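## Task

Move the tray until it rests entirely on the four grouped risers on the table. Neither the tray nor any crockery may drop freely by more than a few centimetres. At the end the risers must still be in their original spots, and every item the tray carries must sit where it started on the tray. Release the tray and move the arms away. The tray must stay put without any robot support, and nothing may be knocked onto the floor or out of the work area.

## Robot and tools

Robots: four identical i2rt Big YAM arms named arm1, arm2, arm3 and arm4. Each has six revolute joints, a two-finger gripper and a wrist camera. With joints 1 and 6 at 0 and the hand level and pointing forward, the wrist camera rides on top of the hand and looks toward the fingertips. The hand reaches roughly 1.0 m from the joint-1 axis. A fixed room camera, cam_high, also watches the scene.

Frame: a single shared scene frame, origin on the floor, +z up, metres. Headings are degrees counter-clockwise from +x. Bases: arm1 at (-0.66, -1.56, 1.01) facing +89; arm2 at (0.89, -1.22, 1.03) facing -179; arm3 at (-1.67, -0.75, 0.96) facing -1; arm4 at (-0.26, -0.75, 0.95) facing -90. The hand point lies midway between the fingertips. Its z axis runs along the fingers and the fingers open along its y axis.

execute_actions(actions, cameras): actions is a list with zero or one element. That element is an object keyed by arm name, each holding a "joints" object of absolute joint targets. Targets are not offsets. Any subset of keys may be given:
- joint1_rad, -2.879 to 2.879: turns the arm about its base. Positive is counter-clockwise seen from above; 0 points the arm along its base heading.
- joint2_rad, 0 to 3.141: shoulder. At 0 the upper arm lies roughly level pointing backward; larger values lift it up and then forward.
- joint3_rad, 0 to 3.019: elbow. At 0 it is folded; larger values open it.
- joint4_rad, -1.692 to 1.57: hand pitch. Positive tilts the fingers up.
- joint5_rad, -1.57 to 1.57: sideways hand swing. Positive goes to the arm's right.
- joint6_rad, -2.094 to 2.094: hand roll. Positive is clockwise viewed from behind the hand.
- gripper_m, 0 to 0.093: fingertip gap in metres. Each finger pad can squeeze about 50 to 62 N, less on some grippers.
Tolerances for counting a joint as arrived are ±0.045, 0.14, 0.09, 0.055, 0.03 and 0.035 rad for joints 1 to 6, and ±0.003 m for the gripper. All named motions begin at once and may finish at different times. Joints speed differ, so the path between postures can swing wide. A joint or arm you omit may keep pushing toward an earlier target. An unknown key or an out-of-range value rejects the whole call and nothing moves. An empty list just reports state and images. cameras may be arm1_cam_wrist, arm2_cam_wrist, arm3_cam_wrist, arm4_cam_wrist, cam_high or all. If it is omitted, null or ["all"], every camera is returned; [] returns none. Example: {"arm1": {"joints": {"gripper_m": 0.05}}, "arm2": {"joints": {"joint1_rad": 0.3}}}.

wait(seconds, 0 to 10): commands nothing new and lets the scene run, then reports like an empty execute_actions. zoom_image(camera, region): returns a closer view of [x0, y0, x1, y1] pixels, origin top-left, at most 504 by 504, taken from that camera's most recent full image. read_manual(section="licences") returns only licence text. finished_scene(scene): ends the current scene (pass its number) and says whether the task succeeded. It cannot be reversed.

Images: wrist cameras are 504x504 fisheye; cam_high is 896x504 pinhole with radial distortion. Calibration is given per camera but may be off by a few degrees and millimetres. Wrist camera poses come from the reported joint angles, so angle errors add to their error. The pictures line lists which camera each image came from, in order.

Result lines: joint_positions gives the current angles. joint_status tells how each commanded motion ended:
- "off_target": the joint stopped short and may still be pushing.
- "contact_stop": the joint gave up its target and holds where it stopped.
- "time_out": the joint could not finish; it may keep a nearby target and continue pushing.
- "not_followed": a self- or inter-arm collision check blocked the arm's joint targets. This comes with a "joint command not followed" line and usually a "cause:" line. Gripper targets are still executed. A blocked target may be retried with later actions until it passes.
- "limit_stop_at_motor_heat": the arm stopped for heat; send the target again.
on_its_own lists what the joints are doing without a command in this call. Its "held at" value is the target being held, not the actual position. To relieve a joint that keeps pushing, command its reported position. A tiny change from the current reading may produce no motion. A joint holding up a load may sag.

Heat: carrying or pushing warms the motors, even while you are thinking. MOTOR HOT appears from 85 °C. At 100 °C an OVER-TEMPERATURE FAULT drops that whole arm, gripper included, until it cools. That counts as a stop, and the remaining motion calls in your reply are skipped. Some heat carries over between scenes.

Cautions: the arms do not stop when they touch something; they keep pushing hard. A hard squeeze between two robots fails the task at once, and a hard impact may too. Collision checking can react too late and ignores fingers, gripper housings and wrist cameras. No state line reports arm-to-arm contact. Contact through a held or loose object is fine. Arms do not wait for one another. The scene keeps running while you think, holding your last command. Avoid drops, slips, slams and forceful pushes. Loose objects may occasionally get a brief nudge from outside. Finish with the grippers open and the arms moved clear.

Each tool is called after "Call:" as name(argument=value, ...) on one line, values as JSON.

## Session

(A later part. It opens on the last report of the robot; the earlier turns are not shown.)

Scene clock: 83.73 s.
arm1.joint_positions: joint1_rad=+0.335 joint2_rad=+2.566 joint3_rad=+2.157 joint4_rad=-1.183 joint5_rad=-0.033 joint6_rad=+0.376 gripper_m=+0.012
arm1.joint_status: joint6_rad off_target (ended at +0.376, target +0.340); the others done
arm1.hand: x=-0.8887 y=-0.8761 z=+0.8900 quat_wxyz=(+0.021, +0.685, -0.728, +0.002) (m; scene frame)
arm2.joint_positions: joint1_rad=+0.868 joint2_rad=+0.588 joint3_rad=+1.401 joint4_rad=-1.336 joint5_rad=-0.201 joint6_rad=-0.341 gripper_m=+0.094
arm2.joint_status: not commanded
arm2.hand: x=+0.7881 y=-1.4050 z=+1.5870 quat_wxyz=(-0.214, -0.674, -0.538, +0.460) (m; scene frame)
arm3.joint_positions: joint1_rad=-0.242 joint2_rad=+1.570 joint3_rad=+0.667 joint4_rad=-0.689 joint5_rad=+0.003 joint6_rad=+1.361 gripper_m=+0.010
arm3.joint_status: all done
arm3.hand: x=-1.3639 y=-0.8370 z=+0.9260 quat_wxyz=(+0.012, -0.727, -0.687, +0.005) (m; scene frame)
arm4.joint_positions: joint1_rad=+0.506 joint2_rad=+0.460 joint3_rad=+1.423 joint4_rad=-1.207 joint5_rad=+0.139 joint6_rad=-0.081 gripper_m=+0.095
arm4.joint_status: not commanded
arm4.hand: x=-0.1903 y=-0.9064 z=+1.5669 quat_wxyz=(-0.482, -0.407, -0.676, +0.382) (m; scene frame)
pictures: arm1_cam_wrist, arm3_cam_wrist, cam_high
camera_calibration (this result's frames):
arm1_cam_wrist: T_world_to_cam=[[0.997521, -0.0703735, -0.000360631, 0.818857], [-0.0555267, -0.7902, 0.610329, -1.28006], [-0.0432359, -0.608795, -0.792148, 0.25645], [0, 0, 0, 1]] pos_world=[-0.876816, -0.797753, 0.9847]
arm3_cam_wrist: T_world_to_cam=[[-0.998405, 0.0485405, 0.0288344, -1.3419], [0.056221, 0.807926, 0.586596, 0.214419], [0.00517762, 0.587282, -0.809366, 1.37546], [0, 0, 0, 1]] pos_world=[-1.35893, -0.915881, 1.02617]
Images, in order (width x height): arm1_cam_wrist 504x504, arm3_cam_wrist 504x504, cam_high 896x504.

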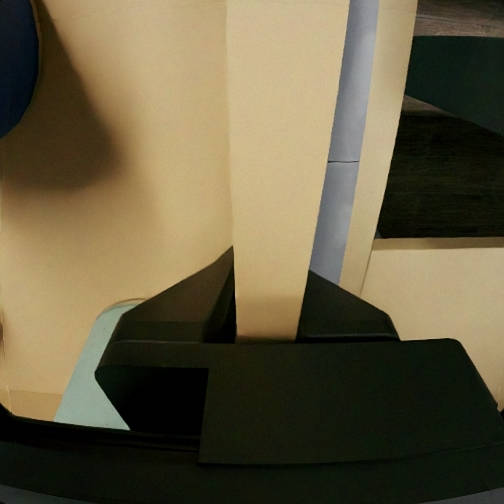

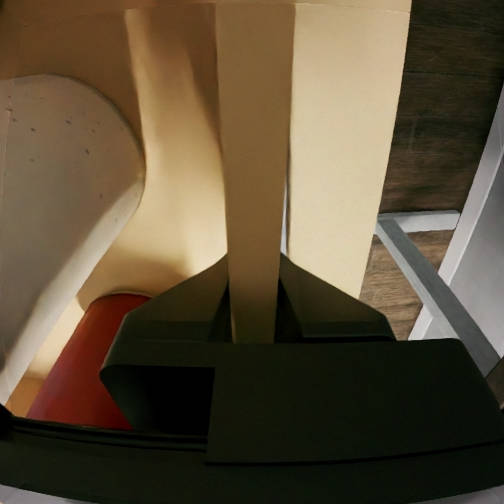

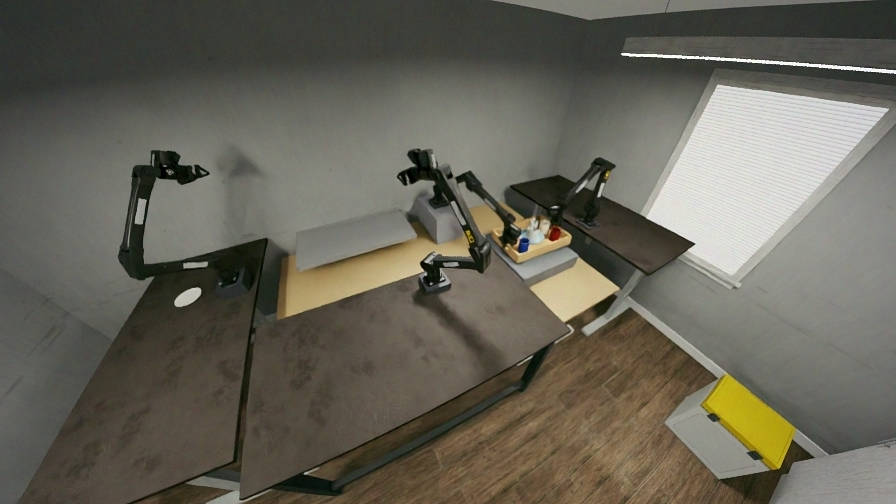

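Call:
execute_actions(actions=[{"arm1":{"joints":{"joint1_rad":0.275,"joint2_rad":2.485,"joint3_rad":2.24,"joint4_rad":-1.17,"joint6_rad":0.31}},"arm3":{"joints":{"joint1_rad":-0.31,"joint2_rad":1.625,"joint3_rad":0.765,"joint4_rad":-0.565,"joint6_rad":1.29}}}], cameras=["arm1_cam_wrist","arm3_cam_wrist"])

Scene clock: 88.17 s.
arm1.joint_positions: joint1_rad=+0.314 joint2_rad=+2.596 joint3_rad=+2.157 joint4_rad=-1.167 joint5_rad=-0.020 joint6_rad=+0.320 gripper_m=+0.012
arm1.joint_status: all done
arm1.hand: x=-0.8709 y=-0.8745 z=+0.8690 quat_wxyz=(+0.019, +0.698, -0.716, +0.010) (m; scene frame)
arm2.joint_positions: joint1_rad=+0.868 joint2_rad=+0.588 joint3_rad=+1.401 joint4_rad=-1.336 joint5_rad=-0.201 joint6_rad=-0.341 gripper_m=+0.094
arm2.joint_status: not commanded
arm2.hand: x=+0.7881 y=-1.4050 z=+1.5870 quat_wxyz=(-0.214, -0.674, -0.538, +0.460) (m; scene frame)
arm3.joint_positions: joint1_rad=-0.294 joint2_rad=+1.708 joint3_rad=+0.694 joint4_rad=-0.561 joint5_rad=+0.002 joint6_rad=+1.266 gripper_m=+0.010
arm3.joint_status: all done
arm3.hand: x=-1.3490 y=-0.8591 z=+0.8886 quat_wxyz=(+0.005, -0.712, -0.702, +0.000) (m; scene frame)
arm4.joint_positions: joint1_rad=+0.506 joint2_rad=+0.460 joint3_rad=+1.423 joint4_rad=-1.207 joint5_rad=+0.139 joint6_rad=-0.081 gripper_m=+0.095
arm4.joint_status: not commanded
arm4.hand: x=-0.1903 y=-0.9064 z=+1.5669 quat_wxyz=(-0.482, -0.407, -0.676, +0.382) (m; scene frame)
pictures: arm1_cam_wrist, arm3_cam_wrist
camera_calibration (this result's frames):
arm1_cam_wrist: T_world_to_cam=[[0.999306, -0.0345484, 0.0139267, 0.821733], [-0.0357831, -0.786466, 0.616597, -1.24999], [-0.0103496, -0.616667, -0.787156, 0.258994], [0, 0, 0, 1]] pos_world=[-0.863211, -0.794969, 0.963162]
arm3_cam_wrist: T_world_to_cam=[[-0.999911, 0.00604196, 0.0118955, -1.34828], [0.0118612, 0.810794, 0.585212, 0.197227], [-0.006109, 0.585301, -0.810793, 1.34241], [0, 0, 0, 1]] pos_world=[-1.3423, -0.93748, 0.989038]
Images, in order (width x height): arm1_cam_wrist 504x504, arm3_cam_wrist 504x504.

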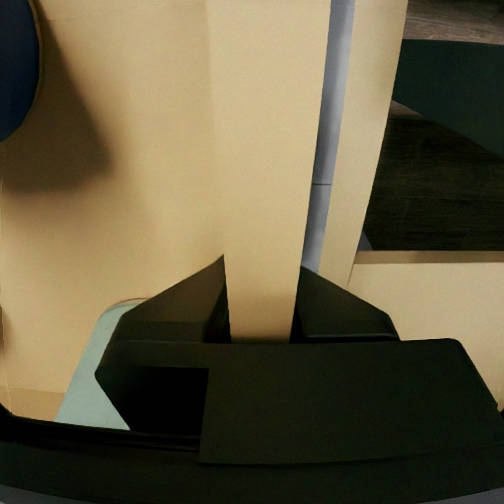

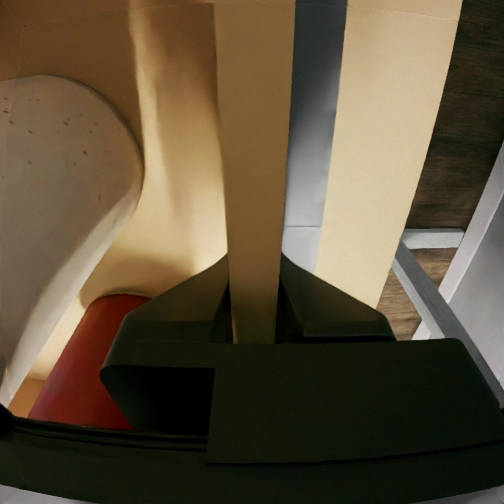

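Well centred. Lower.

Call:
execute_actions(actions=[{"arm1":{"joints":{"joint2_rad":2.53,"joint4_rad":-1.11}},"arm3":{"joints":{"joint2_rad":1.74,"joint4_rad":-0.46}}}], cameras=[])

Call:
execute_actions(actions=[{"arm1":{"joints":{"joint2_rad":2.58,"joint4_rad":-1.08}},"arm3":{"joints":{"joint2_rad":1.81,"joint4_rad":-0.41}}}], cameras=["arm1_cam_wrist","arm3_cam_wrist"])

Scene clock: 92.03 s.
arm1.joint_positions: joint1_rad=+0.303 joint2_rad=+2.599 joint3_rad=+2.157 joint4_rad=-1.152 joint5_rad=-0.008 joint6_rad=+0.299 gripper_m=+0.012
arm1.joint_status: all done
arm1.hand: x=-0.8621 y=-0.8689 z=+0.8665 quat_wxyz=(+0.010, +0.701, -0.713, +0.008) (m; scene frame)
arm2.joint_positions: joint1_rad=+0.868 joint2_rad=+0.588 joint3_rad=+1.401 joint4_rad=-1.336 joint5_rad=-0.201 joint6_rad=-0.341 gripper_m=+0.094
arm2.joint_status: not commanded
arm2.hand: x=+0.7881 y=-1.4050 z=+1.5870 quat_wxyz=(-0.214, -0.674, -0.538, +0.460) (m; scene frame)
arm3.joint_positions: joint1_rad=-0.295 joint2_rad=+1.762 joint3_rad=+0.696 joint4_rad=-0.486 joint5_rad=+0.005 joint6_rad=+1.251 gripper_m=+0.010
arm3.joint_status: all done
arm3.hand: x=-1.3412 y=-0.8624 z=+0.8717 quat_wxyz=(-0.006, -0.707, -0.708, -0.004) (m; scene frame)
arm4.joint_positions: joint1_rad=+0.506 joint2_rad=+0.460 joint3_rad=+1.423 joint4_rad=-1.207 joint5_rad=+0.139 joint6_rad=-0.081 gripper_m=+0.095
arm4.joint_status: not commanded
arm4.hand: x=-0.1903 y=-0.9064 z=+1.5669 quat_wxyz=(-0.482, -0.407, -0.676, +0.382) (m; scene frame)
pictures: none
No camera images: the call's "cameras" was empty. Leave "cameras" out to get every camera's image.

Scene clock: 93.77 s.
arm1.joint_positions: joint1_rad=+0.303 joint2_rad=+2.601 joint3_rad=+2.157 joint4_rad=-1.151 joint5_rad=-0.008 joint6_rad=+0.299 gripper_m=+0.012
arm1.joint_status: joint4_rad time_out (moved +0.001 of +0.072); the others done
arm1.on_its_own: joint4_rad reads -1.151 and still pushes toward -1.080 since a time_out
arm1.hand: x=-0.8620 y=-0.8694 z=+0.8649 quat_wxyz=(+0.011, +0.701, -0.713, +0.008) (m; scene frame)
arm2.joint_positions: joint1_rad=+0.868 joint2_rad=+0.588 joint3_rad=+1.401 joint4_rad=-1.336 joint5_rad=-0.201 joint6_rad=-0.341 gripper_m=+0.094
arm2.joint_status: not commanded
arm2.hand: x=+0.7881 y=-1.4050 z=+1.5870 quat_wxyz=(-0.214, -0.674, -0.538, +0.460) (m; scene frame)
arm3.joint_positions: joint1_rad=-0.295 joint2_rad=+1.765 joint3_rad=+0.696 joint4_rad=-0.484 joint5_rad=+0.005 joint6_rad=+1.251 gripper_m=+0.010
arm3.joint_status: joint4_rad time_out (moved +0.003 of +0.076); the others done
arm3.on_its_own: joint4_rad reads -0.484 and still pushes toward -0.410 since a time_out
arm3.hand: x=-1.3412 y=-0.8623 z=+0.8707 quat_wxyz=(-0.006, -0.707, -0.708, -0.004) (m; scene frame)
arm4.joint_positions: joint1_rad=+0.506 joint2_rad=+0.460 joint3_rad=+1.423 joint4_rad=-1.207 joint5_rad=+0.139 joint6_rad=-0.081 gripper_m=+0.095
arm4.joint_status: not commanded
arm4.hand: x=-0.1903 y=-0.9064 z=+1.5669 quat_wxyz=(-0.482, -0.407, -0.676, +0.382) (m; scene frame)
pictures: arm1_cam_wrist, arm3_cam_wrist
camera_calibration (this result's frames):
arm1_cam_wrist: T_world_to_cam=[[0.999456, -0.0249301, 0.0216064, 0.814882], [-0.0329246, -0.795039, 0.605664, -1.23857], [0.00207869, -0.606046, -0.795427, 0.286084], [0, 0, 0, 1]] pos_world=[-0.855812, -0.79102, 0.960112]
arm3_cam_wrist: T_world_to_cam=[[-0.999921, -0.00864925, -0.00915186, -1.33463], [-0.0123437, 0.81695, 0.576576, 0.190512], [0.00248966, 0.576643, -0.816992, 1.33935], [0, 0, 0, 1]] pos_world=[-1.33551, -0.93951, 0.97218]
Images, in order (width x height): arm1_cam_wrist 504x504, arm3_cam_wrist 504x504.

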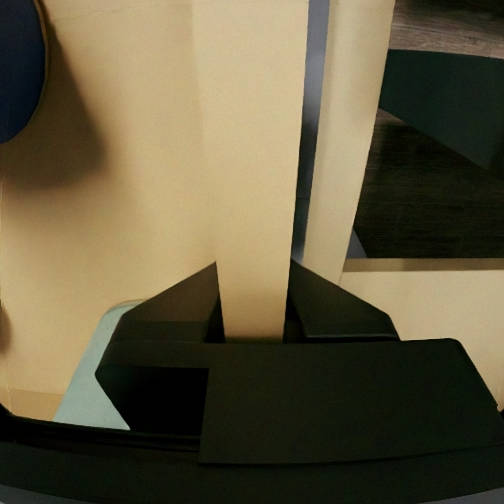

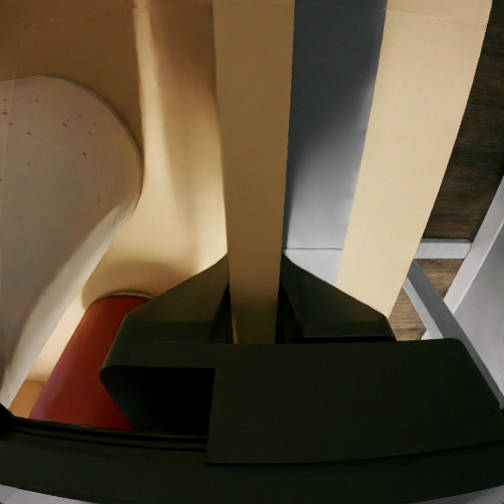

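Call:
execute_actions(actions=[{"arm1":{"joints":{"joint1_rad":0.303,"joint2_rad":2.595,"joint3_rad":2.175,"joint4_rad":-1.145,"joint6_rad":0.3,"gripper_m":0.04}},"arm3":{"joints":{"joint1_rad":-0.295,"joint2_rad":1.76,"joint3_rad":0.705,"joint4_rad":-0.485,"joint6_rad":1.25,"gripper_m":0.035}}}], cameras=[])

Call:
execute_actions(actions=[{"arm1":{"joints":{"joint2_rad":2.45,"joint4_rad":-1.28}},"arm3":{"joints":{"joint2_rad":1.45,"joint3_rad":0.74,"joint4_rad":-0.85}}}], cameras=[])

Call:
execute_actions(actions=[{"arm1":{"joints":{"joint2_rad":1.8,"joint3_rad":1.6}},"arm3":{"joints":{"joint2_rad":0.8,"joint4_rad":-1.3}}}], cameras=["cam_high"])

Call:
finished_scene(scene=2)

Scene clock: 100.70 s.
arm1.joint_positions: joint1_rad=+0.303 joint2_rad=+2.595 joint3_rad=+2.161 joint4_rad=-1.137 joint5_rad=-0.001 joint6_rad=+0.298 gripper_m=+0.040
arm1.joint_status: all done
arm1.hand: x=-0.8629 y=-0.8621 z=+0.8709 quat_wxyz=(+0.002, +0.702, -0.713, -0.001) (m; scene frame)
arm2.joint_positions: joint1_rad=+0.868 joint2_rad=+0.588 joint3_rad=+1.401 joint4_rad=-1.336 joint5_rad=-0.201 joint6_rad=-0.341 gripper_m=+0.094
arm2.joint_status: not commanded
arm2.hand: x=+0.7881 y=-1.4050 z=+1.5870 quat_wxyz=(-0.214, -0.674, -0.538, +0.460) (m; scene frame)
arm3.joint_positions: joint1_rad=-0.295 joint2_rad=+1.766 joint3_rad=+0.698 joint4_rad=-0.475 joint5_rad=+0.002 joint6_rad=+1.251 gripper_m=+0.035
arm3.joint_status: all done
arm3.hand: x=-1.3386 y=-0.8627 z=+0.8705 quat_wxyz=(-0.009, -0.707, -0.707, -0.007) (m; scene frame)
arm4.joint_positions: joint1_rad=+0.506 joint2_rad=+0.460 joint3_rad=+1.423 joint4_rad=-1.207 joint5_rad=+0.139 joint6_rad=-0.081 gripper_m=+0.095
arm4.joint_status: not commanded
arm4.hand: x=-0.1903 y=-0.9064 z=+1.5669 quat_wxyz=(-0.482, -0.407, -0.676, +0.382) (m; scene frame)
pictures: none
No camera images: the call's "cameras" was empty. Leave "cameras" out to get every camera's image.

Scene clock: 101.90 s.
arm1.joint_positions: joint1_rad=+0.303 joint2_rad=+2.420 joint3_rad=+2.161 joint4_rad=-1.267 joint5_rad=-0.001 joint6_rad=+0.298 gripper_m=+0.040
arm1.joint_status: all done
arm1.hand: x=-0.8636 y=-0.8582 z=+0.9944 quat_wxyz=(-0.009, +0.701, -0.712, -0.021) (m; scene frame)
arm2.joint_positions: joint1_rad=+0.868 joint2_rad=+0.588 joint3_rad=+1.401 joint4_rad=-1.336 joint5_rad=-0.201 joint6_rad=-0.341 gripper_m=+0.094
arm2.joint_status: not commanded
arm2.hand: x=+0.7881 y=-1.4050 z=+1.5870 quat_wxyz=(-0.214, -0.674, -0.538, +0.460) (m; scene frame)
arm3.joint_positions: joint1_rad=-0.295 joint2_rad=+1.444 joint3_rad=+0.704 joint4_rad=-0.835 joint5_rad=+0.002 joint6_rad=+1.251 gripper_m=+0.035
arm3.joint_status: all done
arm3.hand: x=-1.3671 y=-0.8540 z=+0.9737 quat_wxyz=(+0.005, -0.707, -0.707, +0.000) (m; scene frame)
arm4.joint_positions: joint1_rad=+0.506 joint2_rad=+0.460 joint3_rad=+1.423 joint4_rad=-1.207 joint5_rad=+0.139 joint6_rad=-0.081 gripper_m=+0.095
arm4.joint_status: not commanded
arm4.hand: x=-0.1903 y=-0.9064 z=+1.5669 quat_wxyz=(-0.482, -0.407, -0.676, +0.382) (m; scene frame)
pictures: none
No camera images: the call's "cameras" was empty. Leave "cameras" out to get every camera's image.

Scene clock: 103.50 s.
arm1.joint_positions: joint1_rad=+0.303 joint2_rad=+1.785 joint3_rad=+1.600 joint4_rad=-1.272 joint5_rad=-0.001 joint6_rad=+0.298 gripper_m=+0.040
arm1.joint_status: all done
arm1.hand: x=-0.8187 y=-1.0111 z=+1.1798 quat_wxyz=(-0.025, +0.700, -0.711, -0.051) (m; scene frame)
arm2.joint_positions: joint1_rad=+0.868 joint2_rad=+0.588 joint3_rad=+1.401 joint4_rad=-1.336 joint5_rad=-0.201 joint6_rad=-0.341 gripper_m=+0.094
arm2.joint_status: not commanded
arm2.hand: x=+0.7881 y=-1.4050 z=+1.5870 quat_wxyz=(-0.214, -0.674, -0.538, +0.460) (m; scene frame)
arm3.joint_positions: joint1_rad=-0.295 joint2_rad=+0.797 joint3_rad=+0.704 joint4_rad=-1.286 joint5_rad=+0.002 joint6_rad=+1.251 gripper_m=+0.035
arm3.joint_status: all done
arm3.hand: x=-1.4516 y=-0.8273 z=+1.1348 quat_wxyz=(-0.083, -0.704, -0.704, -0.044) (m; scene frame)
arm4.joint_positions: joint1_rad=+0.506 joint2_rad=+0.460 joint3_rad=+1.423 joint4_rad=-1.207 joint5_rad=+0.139 joint6_rad=-0.081 gripper_m=+0.095
arm4.joint_status: not commanded
arm4.hand: x=-0.1903 y=-0.9064 z=+1.5669 quat_wxyz=(-0.482, -0.407, -0.676, +0.382) (m; scene frame)
pictures: cam_high
Images, in order (width x height): cam_high 896x504.

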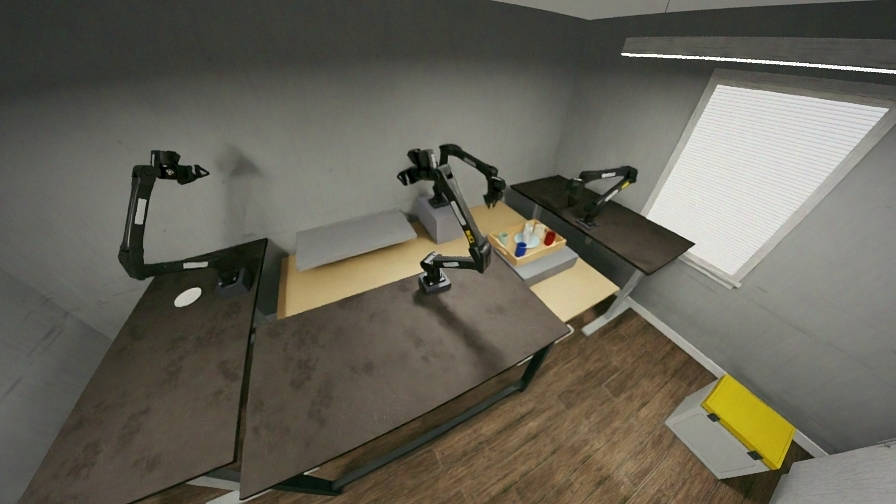

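The scene is finished: the task was done.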